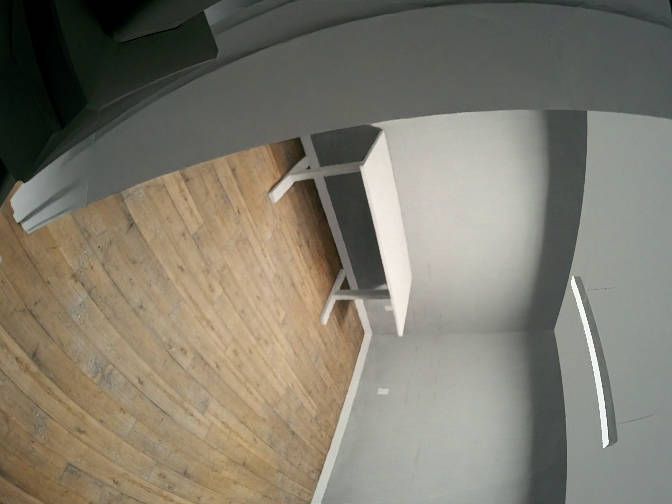

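Request:
{"op": "execute_actions", "data": {
  "actions": [
    {"r2": {"base": {"translate_m": 0.2}}}
  ],
  "cameras": []
}}

Request:
{"op": "execute_actions", "data": {
  "actions": [
    {"r2": {"base": {"rotate_rad": 1.08}, "joints": {"head_pan_rad": 0.3, "head_tilt_rad": -0.6}}}
  ],
  "cameras": []
}}

Request:
{"op": "execute_actions", "data": {
  "actions": [
    {"r2": {"base": {"translate_m": 1.0}}, "r3": {"base": {"translate_m": 1.0}}}
  ],
  "cameras": ["r2_nav_camera", "r2_head_camera", "r3_nav_camera", "r1_nav_camera"]
}}

Scene clock: 981.73 s.
r1.base_odometry: x=+2.188 y=-4.165 heading=+0.650 (m, m, rad; r1's odometry frame)
r1.turned_by_wheels: +0.000 (rad since the last result)
r1.turned_by_imu: +0.002 (rad since the last result)
r1.base_tilt: forward=-0.8 right=+1.3 (deg)
r1.lidar_m: 1.10 0.52 0.41 0.41 0.44 0.66 2.85 3.05 2.78 2.75 1.68 1.33
r1.head_depth_mm: 1867 1793 1706 1598 1394 1234 1106 / 2891 2607 2073 1692 1422 1245 - / 2906 2729 2096 1713 1443 1249 - / 2457 2637 2095 1725 1449 1257 1142 / 2489 2716 2139 1741 1459 1257 1127 / 2532 2711 2154 1748 1475 1258 1113 / 2552 2768 2140 1772 1484 1272 1123
r1.base_status: not commanded
r1.joint_positions: lift_m=+0.320 arm_m=-0.002 wrist_yaw_rad=+3.042 wrist_pitch_rad=-0.438 wrist_roll_rad=+0.009 gripper_m=+0.037 head_pan_rad=-3.135 head_tilt_rad=-0.895
r1.joint_status: not commanded
r1.motor_effort: left_wheel=-3(3) right_wheel=+2(3) lift_m=+37(38) arm_m=-1(1) wrist_yaw_rad=+0(0) wrist_pitch_rad=+8(8) wrist_roll_rad=+0(0) gripper_m=+1(1) head_pan_rad=-2(2) head_tilt_rad=-2(3) (%)
r1.hand_pose: x=+0.0008 y=+0.0774 z=+0.3278 quat_wxyz=(+0.189, +0.700, +0.118, +0.679) (m; r1's base frame)
r1.wrist_depth_mm: 420 - 421 420 419 417 416 / 456 445 457 453 459 453 449 / 502 496 506 502 504 500 498 / 563 551 558 555 551 556 546 / 631 626 - 603 592 609 597 / 562 562 - 556 - 555 552 / 484 512 - - 475 476 475
r2.base_odometry: x=+3.381 y=-3.310 heading=-0.591 (m, m, rad; r2's odometry frame)
r2.turned_by_wheels: +0.000 (rad since the last result)
r2.turned_by_imu: +0.000 (rad since the last result)
r2.base_tilt: forward=+3.4 right=+1.7 (deg)
r2.lidar_m: 2.99 3.14 2.18 0.55 0.39 1.34 2.52 0.87 0.63 0.76 2.35 3.09
r2.head_depth_mm: 3149 3356 3501 2845 2065 1620 1349 / 2995 3227 3543 2851 2065 1638 1349 / 2785 3045 2800 2836 2091 1640 1347 / 2635 2789 2757 2868 2066 1628 1351 / 2427 2631 2510 2888 2111 1642 1361 / 2329 2465 2505 2721 2103 1637 1356 / 2210 2340 2298 2524 2094 1663 1357
r2.base_status: done
r2.joint_positions: lift_m=+0.900 arm_m=+0.000 wrist_yaw_rad=+1.568 wrist_pitch_rad=-0.029 wrist_roll_rad=-0.006 gripper_m=+0.087 head_pan_rad=+0.893 head_tilt_rad=-0.409
r2.joint_status: not commanded
r2.on_its_own: gripper_m is held at +0.086, not at your +0.070, by its stall guard, which is not easing now
r2.motor_effort: left_wheel=+1(4) right_wheel=-1(2) lift_m=+23(23) arm_m=-3(3) wrist_yaw_rad=+3(3) wrist_pitch_rad=+10(10) wrist_roll_rad=+4(4) gripper_m=-20(20) head_pan_rad=+3(4) head_tilt_rad=+3(3) (%)
r2.hand_pose: x=+0.2341 y=-0.1461 z=+1.0070 quat_wxyz=(+0.510, +0.505, -0.492, +0.494) (m; r2's base frame)
r2.wrist_depth_mm: - - - - - - - / - - - - - - - / - - 148 - 152 - - / - - 147 185 146 - - / - - 136 184 137 - - / - 137 140 158 139 - - / - - 151 159 150 - -
r3.base_odometry: x=+2.165 y=-2.352 heading=-2.099 (m, m, rad; r3's odometry frame)
r3.turned_by_wheels: +0.000 (rad since the last result)
r3.turned_by_imu: +0.000 (rad since the last result)
r3.base_tilt: forward=+1.5 right=+0.1 (deg)
r3.lidar_m: 1.33 1.43 1.73 1.63 0.47 0.30 0.28 0.28 0.34 3.89 0.95 0.96
r3.head_depth_mm: - - 310 382 497 711 1107 / - - 306 376 487 692 - / - - 303 370 478 671 - / - - 303 365 470 656 912 / - - 302 360 461 640 958 / - - 300 356 453 625 999 / - - 297 351 445 610 964
r3.base_status: not commanded
r3.joint_positions: lift_m=+0.320 arm_m=+0.000 wrist_yaw_rad=+3.001 wrist_pitch_rad=-0.586 wrist_roll_rad=+0.009 gripper_m=+0.037 head_pan_rad=-3.135 head_tilt_rad=-0.897
r3.joint_status: not commanded
r3.motor_effort: left_wheel=-10(10) right_wheel=-5(4) lift_m=+26(26) arm_m=-1(1) wrist_yaw_rad=+0(0) wrist_pitch_rad=+5(5) wrist_roll_rad=-2(2) gripper_m=+0(0) head_pan_rad=-4(3) head_tilt_rad=-2(2) (%)
r3.hand_pose: x=+0.0068 y=+0.0531 z=+0.2970 quat_wxyz=(+0.252, +0.692, +0.155, +0.658) (m; r3's base frame)
r3.wrist_depth_mm: 941 - - - - - - / 775 - 820 823 845 886 898 / 632 639 682 682 695 713 753 / 539 572 582 587 585 597 626 / 459 514 - - 523 523 534 / - - - - 458 464 477 / - - - - 409 410 424
pictures: none
No camera images: the call's "cameras" was empty. Leave "cameras" out to get every camera's image.

Scene clock: 984.43 s.
r1.base_odometry: x=+2.188 y=-4.165 heading=+0.650 (m, m, rad; r1's odometry frame)
r1.turned_by_wheels: +0.000 (rad since the last result)
r1.turned_by_imu: +0.001 (rad since the last result)
r1.base_tilt: forward=-0.7 right=+1.3 (deg)
r1.lidar_m: 1.11 0.52 0.41 0.41 0.44 0.66 2.85 3.07 2.78 2.74 1.68 1.33
r1.head_depth_mm: 1855 1793 1724 1606 1390 1229 1108 / 2894 2609 2080 1687 1435 1243 - / 2894 2688 2100 1697 1441 1259 - / 2470 2654 2097 1726 1461 1262 1142 / 2448 2693 2145 1738 1454 1267 1127 / 2494 2733 2139 1747 1460 1267 1112 / 2541 2736 2179 1757 1471 1281 1122
r1.base_status: not commanded
r1.joint_positions: lift_m=+0.320 arm_m=-0.002 wrist_yaw_rad=+3.042 wrist_pitch_rad=-0.438 wrist_roll_rad=+0.009 gripper_m=+0.037 head_pan_rad=-3.135 head_tilt_rad=-0.895
r1.joint_status: not commanded
r1.motor_effort: left_wheel=-3(3) right_wheel=+3(3) lift_m=+38(38) arm_m=-1(1) wrist_yaw_rad=-1(1) wrist_pitch_rad=+7(8) wrist_roll_rad=+0(0) gripper_m=+0(0) head_pan_rad=-2(3) head_tilt_rad=-2(2) (%)
r1.hand_pose: x=+0.0008 y=+0.0774 z=+0.3278 quat_wxyz=(+0.189, +0.700, +0.118, +0.679) (m; r1's base frame)
r1.wrist_depth_mm: 424 - 418 418 418 415 420 / 458 444 456 452 454 449 454 / 506 497 500 500 494 508 495 / 558 552 557 560 558 551 551 / 623 613 - 601 597 596 596 / 564 562 - 557 - 548 551 / 485 512 - - 472 480 471
r2.base_odometry: x=+3.381 y=-3.310 heading=+0.489 (m, m, rad; r2's odometry frame)
r2.turned_by_wheels: +1.080 (rad since the last result)
r2.turned_by_imu: +1.079 (rad since the last result)
r2.base_tilt: forward=+3.3 right=+1.7 (deg)
r2.lidar_m: 2.18 0.50 0.35 1.38 2.53 0.83 0.63 0.88 2.37 3.05 2.99 2.77
r2.head_depth_mm: 2252 2115 2654 2085 1690 1419 1208 / 2239 2146 2675 2127 1688 1409 1215 / 2157 2340 2597 2088 1695 1413 1222 / 2141 2400 2591 2103 1702 1418 1217 / 2128 2366 2597 2102 1712 1421 1216 / 2050 1885 1598 1400 1246 1127 1026 / 967 890 823 766 719 676 597
r2.base_status: done
r2.joint_positions: lift_m=+0.900 arm_m=+0.000 wrist_yaw_rad=+1.568 wrist_pitch_rad=-0.029 wrist_roll_rad=-0.006 gripper_m=+0.087 head_pan_rad=+0.307 head_tilt_rad=-0.592
r2.joint_status: all done
r2.on_its_own: gripper_m is held at +0.086, not at your +0.070, by its stall guard, which is not easing now
r2.motor_effort: left_wheel=-2(4) right_wheel=+2(6) lift_m=+24(24) arm_m=-3(3) wrist_yaw_rad=+3(3) wrist_pitch_rad=+10(10) wrist_roll_rad=+4(4) gripper_m=-20(20) head_pan_rad=-2(37) head_tilt_rad=-3(14) (%)
r2.hand_pose: x=+0.2341 y=-0.1461 z=+1.0070 quat_wxyz=(+0.510, +0.505, -0.492, +0.494) (m; r2's base frame)
r2.wrist_depth_mm: - - - - - - - / - - - - - - - / - - 146 - 152 - - / - - 147 186 147 - - / 958 - 136 184 136 - - / 882 136 140 157 140 - - / 808 - 151 159 150 - -
r3.base_odometry: x=+2.165 y=-2.352 heading=-2.099 (m, m, rad; r3's odometry frame)
r3.turned_by_wheels: +0.000 (rad since the last result)
r3.turned_by_imu: +0.000 (rad since the last result)
r3.base_tilt: forward=+1.7 right=+0.0 (deg)
r3.lidar_m: 1.33 1.43 1.74 1.63 0.47 0.30 0.28 0.28 0.34 3.88 0.83 0.96
r3.head_depth_mm: - - 309 381 498 710 1108 / - - 306 376 487 693 - / - - 303 370 479 669 - / - - 303 365 469 656 911 / - - 302 360 462 640 954 / - - 300 355 453 626 1000 / - - 296 351 445 610 961
r3.base_status: not commanded
r3.joint_positions: lift_m=+0.320 arm_m=+0.000 wrist_yaw_rad=+3.001 wrist_pitch_rad=-0.586 wrist_roll_rad=+0.009 gripper_m=+0.037 head_pan_rad=-3.135 head_tilt_rad=-0.897
r3.joint_status: not commanded
r3.motor_effort: left_wheel=-9(10) right_wheel=-5(4) lift_m=+26(26) arm_m=-1(1) wrist_yaw_rad=-1(1) wrist_pitch_rad=+5(5) wrist_roll_rad=-2(2) gripper_m=+0(1) head_pan_rad=-3(3) head_tilt_rad=-2(2) (%)
r3.hand_pose: x=+0.0068 y=+0.0531 z=+0.2970 quat_wxyz=(+0.252, +0.692, +0.155, +0.658) (m; r3's base frame)
r3.wrist_depth_mm: 935 - - - - - - / 762 - 820 837 843 856 912 / 635 636 677 693 688 707 710 / 543 561 577 583 587 615 615 / 458 504 - - 528 532 529 / - - - - 465 464 472 / - - - - 414 416 419
pictures: none
No camera images: the call's "cameras" was empty. Leave "cameras" out to get every camera's image.

Scene clock: 995.67 s.
r1.base_odometry: x=+2.188 y=-4.165 heading=+0.650 (m, m, rad; r1's odometry frame)
r1.turned_by_wheels: +0.000 (rad since the last result)
r1.turned_by_imu: +0.003 (rad since the last result)
r1.base_tilt: forward=-0.7 right=+1.3 (deg)
r1.lidar_m: 1.11 0.52 0.41 0.41 0.44 0.66 2.85 3.06 2.77 2.75 1.67 1.33
r1.head_depth_mm: 1864 1788 1735 1604 1403 1240 1106 / 2878 2617 2077 1711 1417 1238 - / 2917 2685 2096 1708 1437 1248 - / 2462 2712 2122 1711 1450 1254 1141 / 2470 2657 2142 1730 1461 1261 1121 / 2512 2711 2150 1734 1470 1270 1113 / 2533 2735 2190 1759 1474 1274 1123
r1.base_status: not commanded
r1.joint_positions: lift_m=+0.320 arm_m=-0.002 wrist_yaw_rad=+3.042 wrist_pitch_rad=-0.438 wrist_roll_rad=+0.009 gripper_m=+0.037 head_pan_rad=-3.135 head_tilt_rad=-0.895
r1.joint_status: not commanded
r1.motor_effort: left_wheel=-2(2) right_wheel=+4(4) lift_m=+38(38) arm_m=-1(1) wrist_yaw_rad=+0(1) wrist_pitch_rad=+8(8) wrist_roll_rad=+0(1) gripper_m=+0(1) head_pan_rad=-2(3) head_tilt_rad=-2(3) (%)
r1.hand_pose: x=+0.0008 y=+0.0774 z=+0.3278 quat_wxyz=(+0.189, +0.700, +0.118, +0.679) (m; r1's base frame)
r1.wrist_depth_mm: 416 - 419 420 421 417 410 / 455 441 460 456 456 451 458 / 497 497 503 500 500 498 495 / 549 552 556 558 560 555 544 / 628 622 - 613 591 606 593 / 561 561 - 556 - 551 551 / 484 513 - - 473 478 477
r2.base_odometry: x=+4.264 y=-2.841 heading=+0.489 (m, m, rad; r2's odometry frame)
r2.turned_by_wheels: +0.000 (rad since the last result)
r2.turned_by_imu: +0.004 (rad since the last result)
r2.base_tilt: forward=+3.2 right=+1.5 (deg)
r2.lidar_m: 1.67 1.21 0.79 0.61 0.60 0.64 1.21 3.13 3.33 2.61 2.55 1.82
r2.head_depth_mm: 1435 1567 1252 1963 1687 1415 1211 / 1419 1550 1247 1890 1688 1420 1215 / 1403 1538 1252 1897 1687 1415 1212 / 1381 1535 1252 1455 1633 1422 1220 / 1374 1523 1670 1921 1711 1422 1217 / 1363 1506 1687 1913 1708 1423 1217 / 1351 1494 1650 1898 1700 1417 1224
r2.base_status: done
r2.joint_positions: lift_m=+0.900 arm_m=+0.000 wrist_yaw_rad=+1.568 wrist_pitch_rad=-0.029 wrist_roll_rad=-0.006 gripper_m=+0.087 head_pan_rad=+0.307 head_tilt_rad=-0.593
r2.joint_status: not commanded
r2.on_its_own: gripper_m is held at +0.086, not at your +0.070, by its stall guard, which is not easing now
r2.motor_effort: left_wheel=-2(3) right_wheel=+3(7) lift_m=+24(24) arm_m=-3(3) wrist_yaw_rad=+3(2) wrist_pitch_rad=+10(10) wrist_roll_rad=+4(4) gripper_m=-19(21) head_pan_rad=-3(3) head_tilt_rad=-3(3) (%)
r2.hand_pose: x=+0.2341 y=-0.1461 z=+1.0070 quat_wxyz=(+0.510, +0.505, -0.492, +0.494) (m; r2's base frame)
r2.wrist_depth_mm: - - - - - - - / - - - - - - - / - - 147 - 152 - - / - - 147 187 147 - - / - - 135 183 136 - - / - 137 140 158 139 - - / - - 151 159 150 - -
r3.base_odometry: x=+1.661 y=-3.216 heading=-2.099 (m, m, rad; r3's odometry frame)
r3.turned_by_wheels: +0.000 (rad since the last result)
r3.turned_by_imu: +0.002 (rad since the last result)
r3.base_tilt: forward=+1.7 right=+0.2 (deg)
r3.lidar_m: 0.34 0.36 0.54 1.53 1.72 1.79 1.76 0.75 0.61 0.70 0.44 0.34
r3.head_depth_mm: 1555 1788 1982 1707 1463 1280 1163 / 1585 1818 1989 1712 1465 1283 - / 1606 1860 2030 1711 1471 1280 - / 1634 1885 2044 1710 1472 1284 1182 / 1669 1926 2055 1714 1476 1288 1162 / 1657 1864 1943 1727 1473 1288 1152 / 1424 1489 1562 1544 1437 1289 1151
r3.base_status: done
r3.joint_positions: lift_m=+0.320 arm_m=+0.000 wrist_yaw_rad=+3.001 wrist_pitch_rad=-0.586 wrist_roll_rad=+0.009 gripper_m=+0.037 head_pan_rad=-3.135 head_tilt_rad=-0.897
r3.joint_status: not commanded
r3.motor_effort: left_wheel=-1(6) right_wheel=+0(9) lift_m=+26(26) arm_m=-1(1) wrist_yaw_rad=-1(0) wrist_pitch_rad=+5(5) wrist_roll_rad=-2(2) gripper_m=+0(1) head_pan_rad=-3(3) head_tilt_rad=-2(2) (%)
r3.hand_pose: x=+0.0068 y=+0.0531 z=+0.2970 quat_wxyz=(+0.252, +0.692, +0.155, +0.658) (m; r3's base frame)
r3.wrist_depth_mm: 962 - - - 930 537 372 / 769 - 819 839 806 532 374 / 654 653 679 686 696 536 369 / 551 555 577 591 588 517 376 / 482 510 - - 523 500 375 / - - - - 461 464 379 / - - - - 408 411 358
pictures: r1_nav_camera (sideways: a quarter turn counterclockwise sets it upright), r2_head_camera (sideways: a quarter turn clockwise sets it upright), r2_nav_camera (sideways: a quarter turn counterclockwise sets it upright), r3_nav_camera (sideways: a quarter turn counterclockwise sets it upright)
Images, in order (width x height): r1_nav_camera 672x504, r2_head_camera 896x504, r2_nav_camera 672x504, r3_nav_camera 672x504.

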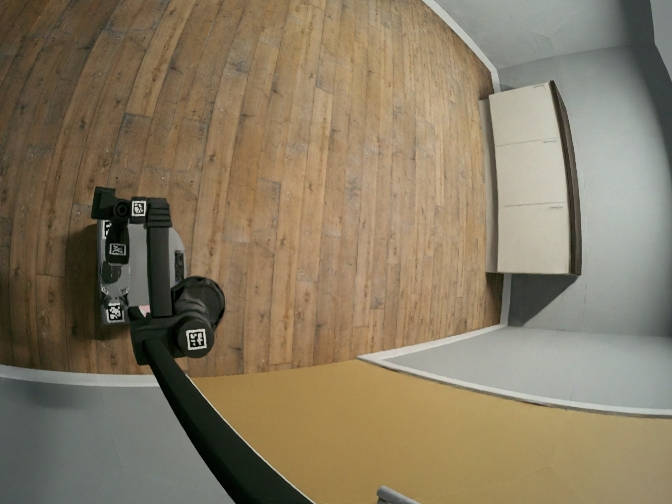

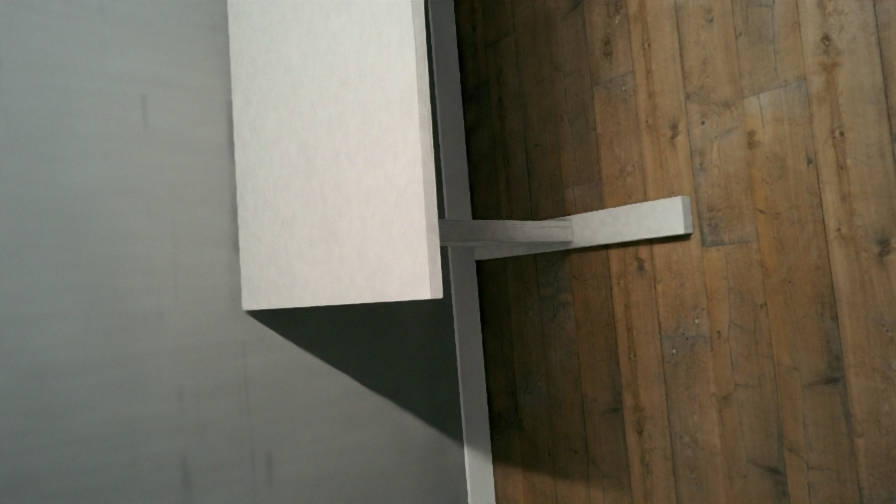

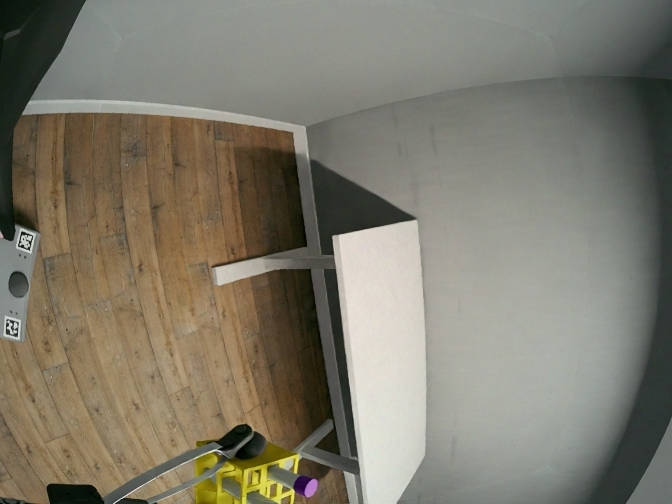

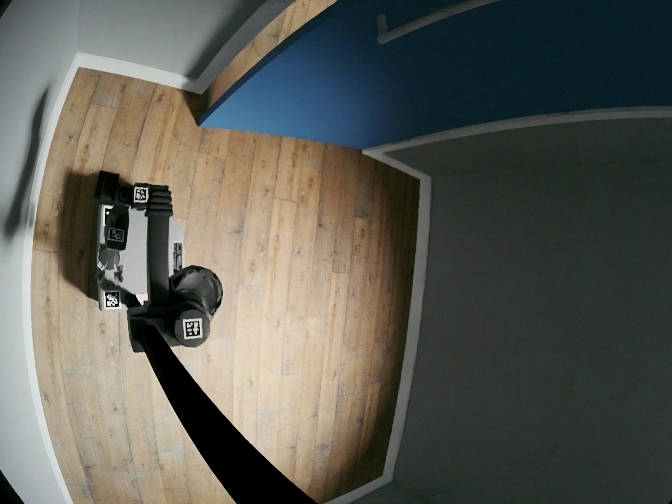

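Request:
{"op": "execute_actions", "data": {
  "actions": [
    {"r2": {"base": {"translate_m": 0.7}, "joints": {"lift_m": 0.73, "head_pan_rad": -0.3, "head_tilt_rad": -1.0}}}
  ],
  "cameras": []
}}

Request:
{"op": "execute_actions", "data": {
  "actions": [
    {"r2": {"base": {"rotate_rad": 0.46}}}
  ],
  "cameras": ["r2_nav_camera", "r2_head_camera", "r2_wrist_camera"]
}}

Scene clock: 1034.07 s.
r1.base_odometry: x=+2.188 y=-4.165 heading=+0.650 (m, m, rad; r1's odometry frame)
r1.turned_by_wheels: +0.000 (rad since the last result)
r1.turned_by_imu: +0.004 (rad since the last result)
r1.base_tilt: forward=-0.7 right=+1.3 (deg)
r1.lidar_m: 1.11 0.52 0.41 0.41 0.44 0.66 2.85 3.06 2.78 2.74 1.68 1.32
r1.head_depth_mm: 1867 1786 1733 1606 1398 1229 1097 / 2904 2617 2083 1697 1436 1237 - / 2858 2684 2111 1719 1446 1243 - / 2454 2684 2118 1723 1445 1247 1146 / 2496 2704 2137 1737 1468 1258 1129 / 2531 2708 2145 1729 1469 1266 1111 / 2543 2751 2173 1749 1473 1275 1121
r1.base_status: not commanded
r1.joint_positions: lift_m=+0.320 arm_m=-0.002 wrist_yaw_rad=+3.042 wrist_pitch_rad=-0.438 wrist_roll_rad=+0.009 gripper_m=+0.037 head_pan_rad=-3.135 head_tilt_rad=-0.895
r1.joint_status: not commanded
r1.motor_effort: left_wheel=-3(3) right_wheel=+3(3) lift_m=+37(38) arm_m=-1(1) wrist_yaw_rad=+0(1) wrist_pitch_rad=+8(8) wrist_roll_rad=+0(0) gripper_m=+1(1) head_pan_rad=-2(2) head_tilt_rad=-2(3) (%)
r1.hand_pose: x=+0.0008 y=+0.0774 z=+0.3278 quat_wxyz=(+0.189, +0.700, +0.118, +0.679) (m; r1's base frame)
r1.wrist_depth_mm: 415 - 418 419 417 419 418 / 456 447 453 458 459 462 454 / 501 498 505 494 500 504 495 / 555 550 551 552 554 553 550 / 622 623 - 601 591 606 600 / 561 558 - 554 - 556 557 / 486 518 - - 471 482 472
r2.base_odometry: x=+4.882 y=-2.512 heading=+0.488 (m, m, rad; r2's odometry frame)
r2.turned_by_wheels: +0.000 (rad since the last result)
r2.turned_by_imu: +0.002 (rad since the last result)
r2.base_tilt: forward=+3.2 right=+1.7 (deg)
r2.lidar_m: 1.02 0.57 1.07 0.91 0.90 0.95 1.39 3.76 2.97 2.31 2.25 1.22
r2.head_depth_mm: 941 808 712 448 1285 - 1082 / 945 813 713 467 1262 1182 1110 / 947 818 716 476 1270 1198 1119 / 950 821 719 640 1285 1198 1122 / 960 826 721 642 594 1205 1120 / 968 829 724 645 580 1168 1100 / 948 831 730 646 581 544 1108
r2.base_status: done
r2.joint_positions: lift_m=+0.730 arm_m=+0.000 wrist_yaw_rad=+1.568 wrist_pitch_rad=-0.029 wrist_roll_rad=-0.006 gripper_m=+0.087 head_pan_rad=-0.293 head_tilt_rad=-0.987
r2.joint_status: all done
r2.on_its_own: gripper_m is held at +0.086, not at your +0.070, by its stall guard, which is not easing now
r2.motor_effort: left_wheel=-2(3) right_wheel=+3(6) lift_m=+16(21) arm_m=-3(3) wrist_yaw_rad=+3(3) wrist_pitch_rad=+10(10) wrist_roll_rad=+4(3) gripper_m=-21(21) head_pan_rad=-3(37) head_tilt_rad=-4(22) (%)
r2.hand_pose: x=+0.2341 y=-0.1461 z=+0.8375 quat_wxyz=(+0.510, +0.505, -0.492, +0.494) (m; r2's base frame)
r2.wrist_depth_mm: 741 799 901 - - - - / 751 792 874 - - - - / 750 818 147 - 152 - - / 769 821 147 186 147 895 - / 490 480 136 185 135 503 504 / 345 137 140 157 139 402 - / 267 256 151 160 150 - -
r3.base_odometry: x=+1.661 y=-3.216 heading=-2.099 (m, m, rad; r3's odometry frame)
r3.turned_by_wheels: +0.000 (rad since the last result)
r3.turned_by_imu: -0.001 (rad since the last result)
r3.base_tilt: forward=+1.5 right=+0.0 (deg)
r3.lidar_m: 0.34 0.36 0.54 1.53 1.72 1.79 1.76 0.91 0.72 0.70 0.44 0.34
r3.head_depth_mm: 1558 1787 1977 1708 1466 1281 1161 / 1578 1820 1989 1713 1463 1282 - / 1613 1863 2023 1714 1470 1286 - / 1639 1878 2057 1707 1477 1288 1179 / 1664 1934 2050 1712 1472 1285 1168 / 1658 1857 1960 1716 1469 1285 1151 / 1429 1488 1551 1617 1477 1295 1151
r3.base_status: not commanded
r3.joint_positions: lift_m=+0.320 arm_m=+0.000 wrist_yaw_rad=+3.001 wrist_pitch_rad=-0.586 wrist_roll_rad=+0.009 gripper_m=+0.037 head_pan_rad=-3.135 head_tilt_rad=-0.897
r3.joint_status: not commanded
r3.motor_effort: left_wheel=+1(1) right_wheel=+0(0) lift_m=+26(26) arm_m=-1(1) wrist_yaw_rad=-1(1) wrist_pitch_rad=+5(4) wrist_roll_rad=-2(2) gripper_m=+0(1) head_pan_rad=-4(2) head_tilt_rad=-2(2) (%)
r3.hand_pose: x=+0.0068 y=+0.0531 z=+0.2970 quat_wxyz=(+0.252, +0.692, +0.155, +0.658) (m; r3's base frame)
r3.wrist_depth_mm: 928 - - - 917 534 377 / 773 - 837 834 819 534 381 / 643 650 676 677 699 537 374 / 560 559 576 579 598 512 375 / 489 509 - - 515 503 379 / - - - - 453 461 374 / - - - - 409 423 359
pictures: none
No camera images: the call's "cameras" was empty. Leave "cameras" out to get every camera's image.

Scene clock: 1035.73 s.
r1.base_odometry: x=+2.188 y=-4.165 heading=+0.650 (m, m, rad; r1's odometry frame)
r1.turned_by_wheels: +0.000 (rad since the last result)
r1.turned_by_imu: +0.000 (rad since the last result)
r1.base_tilt: forward=-0.8 right=+1.4 (deg)
r1.lidar_m: 1.11 0.52 0.41 0.41 0.44 0.66 2.84 3.05 2.78 2.74 1.68 1.33
r1.head_depth_mm: 1833 1790 1714 1599 1411 1238 1103 / 2923 2548 2076 1702 1437 1244 - / 2924 2684 2100 1716 1441 1257 - / 2472 2692 2127 1711 1449 1258 1142 / 2483 2725 2140 1732 1462 1274 1120 / 2542 2707 2142 1749 1467 1267 1109 / 2515 2732 2168 1761 1473 1272 1118
r1.base_status: not commanded
r1.joint_positions: lift_m=+0.320 arm_m=-0.002 wrist_yaw_rad=+3.042 wrist_pitch_rad=-0.438 wrist_roll_rad=+0.009 gripper_m=+0.037 head_pan_rad=-3.135 head_tilt_rad=-0.895
r1.joint_status: not commanded
r1.motor_effort: left_wheel=-3(3) right_wheel=+4(4) lift_m=+38(38) arm_m=-1(1) wrist_yaw_rad=+0(1) wrist_pitch_rad=+8(8) wrist_roll_rad=+0(0) gripper_m=+1(0) head_pan_rad=-3(2) head_tilt_rad=-3(2) (%)
r1.hand_pose: x=+0.0008 y=+0.0774 z=+0.3278 quat_wxyz=(+0.189, +0.700, +0.118, +0.679) (m; r1's base frame)
r1.wrist_depth_mm: 421 - 419 420 423 420 415 / 457 446 460 463 454 456 451 / 505 491 506 504 504 494 497 / 563 551 550 554 559 553 547 / 629 616 - 606 597 595 596 / 566 558 - 558 - 549 547 / 476 509 - - 471 475 475
r2.base_odometry: x=+4.882 y=-2.512 heading=+0.948 (m, m, rad; r2's odometry frame)
r2.turned_by_wheels: +0.460 (rad since the last result)
r2.turned_by_imu: +0.459 (rad since the last result)
r2.base_tilt: forward=+3.2 right=+1.6 (deg)
r2.lidar_m: 0.57 1.05 0.93 0.90 0.93 1.30 3.76 3.16 2.33 2.26 1.22 1.04
r2.head_depth_mm: 939 807 711 451 1255 - 1080 / 947 814 713 465 1254 1186 1108 / 943 817 714 475 578 1203 1122 / 930 821 719 641 585 1201 1120 / 924 823 722 642 586 1184 1119 / 920 829 727 644 579 1191 1116 / 908 832 727 648 582 1197 1109
r2.base_status: done
r2.joint_positions: lift_m=+0.730 arm_m=+0.000 wrist_yaw_rad=+1.568 wrist_pitch_rad=-0.029 wrist_roll_rad=-0.006 gripper_m=+0.087 head_pan_rad=-0.293 head_tilt_rad=-0.988
r2.joint_status: not commanded
r2.on_its_own: gripper_m is held at +0.086, not at your +0.070, by its stall guard, which is not easing now
r2.motor_effort: left_wheel=-1(4) right_wheel=+3(6) lift_m=+16(17) arm_m=-3(3) wrist_yaw_rad=+3(3) wrist_pitch_rad=+9(10) wrist_roll_rad=+3(4) gripper_m=-20(20) head_pan_rad=-3(4) head_tilt_rad=-4(4) (%)
r2.hand_pose: x=+0.2341 y=-0.1461 z=+0.8375 quat_wxyz=(+0.510, +0.505, -0.492, +0.494) (m; r2's base frame)
r2.wrist_depth_mm: 838 826 825 826 849 865 844 / 843 859 829 852 856 872 866 / 877 854 146 896 152 877 897 / 909 911 147 186 146 899 935 / 904 480 136 185 136 513 500 / 349 136 140 157 140 351 353 / 265 256 152 158 150 269 270
r3.base_odometry: x=+1.661 y=-3.216 heading=-2.099 (m, m, rad; r3's odometry frame)
r3.turned_by_wheels: +0.000 (rad since the last result)
r3.turned_by_imu: +0.000 (rad since the last result)
r3.base_tilt: forward=+1.7 right=+0.0 (deg)
r3.lidar_m: 0.34 0.36 0.54 1.53 1.72 1.79 1.76 0.91 0.71 0.70 0.44 0.34
r3.head_depth_mm: 1556 1783 1979 1706 1468 1280 1154 / 1583 1822 1988 1706 1467 1285 - / 1612 1851 2027 1707 1472 1283 - / 1641 1876 2060 1718 1473 1289 1183 / 1667 1922 2065 1713 1476 1286 1165 / 1670 1850 1940 1721 1476 1289 1149 / 1427 1492 1565 1605 1478 1293 1148
r3.base_status: not commanded
r3.joint_positions: lift_m=+0.320 arm_m=+0.000 wrist_yaw_rad=+3.001 wrist_pitch_rad=-0.586 wrist_roll_rad=+0.009 gripper_m=+0.037 head_pan_rad=-3.135 head_tilt_rad=-0.897
r3.joint_status: not commanded
r3.motor_effort: left_wheel=+0(1) right_wheel=+0(0) lift_m=+26(26) arm_m=-1(1) wrist_yaw_rad=-1(1) wrist_pitch_rad=+5(5) wrist_roll_rad=-2(2) gripper_m=+0(1) head_pan_rad=-3(4) head_tilt_rad=-2(2) (%)
r3.hand_pose: x=+0.0068 y=+0.0531 z=+0.2970 quat_wxyz=(+0.252, +0.692, +0.155, +0.658) (m; r3's base frame)
r3.wrist_depth_mm: 963 - - - 907 537 372 / 757 - 821 823 797 528 372 / 648 649 673 682 706 538 374 / 554 561 577 596 594 522 373 / 498 515 - - 524 501 375 / - - - - 468 465 378 / - - - - 412 418 361
pictures: r2_head_camera (sideways: a quarter turn clockwise sets it upright), r2_nav_camera (sideways: a quarter turn counterclockwise sets it upright), r2_wrist_camera
Images, in order (width x height): r2_head_camera 896x504, r2_nav_camera 672x504, r2_wrist_camera 644x364.

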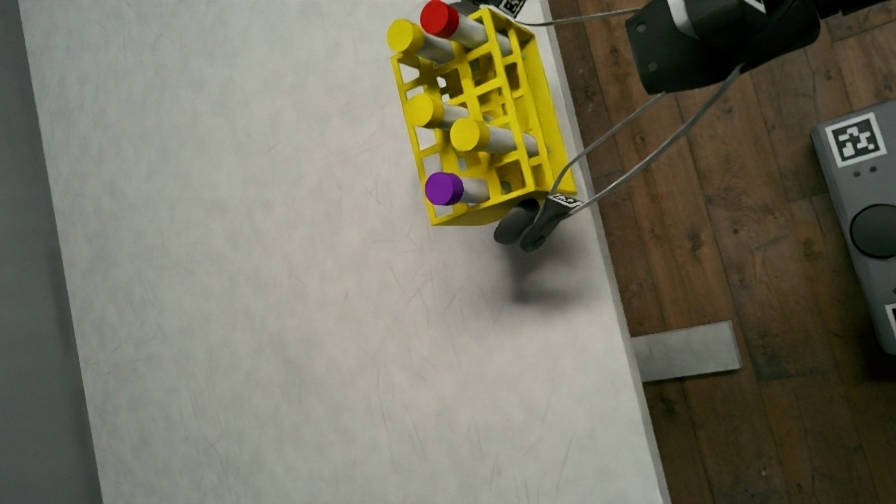

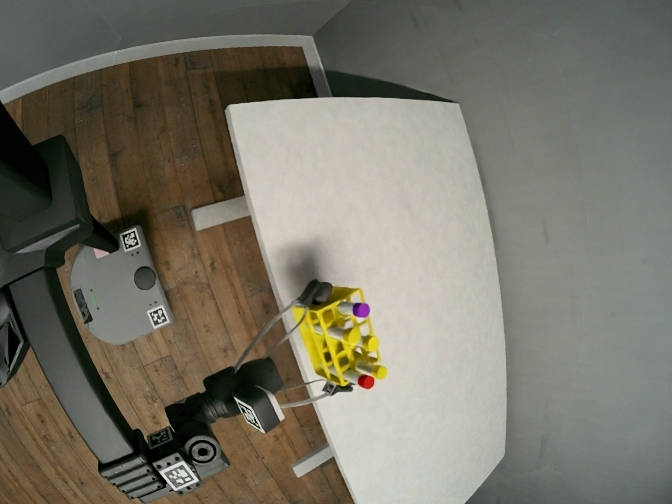

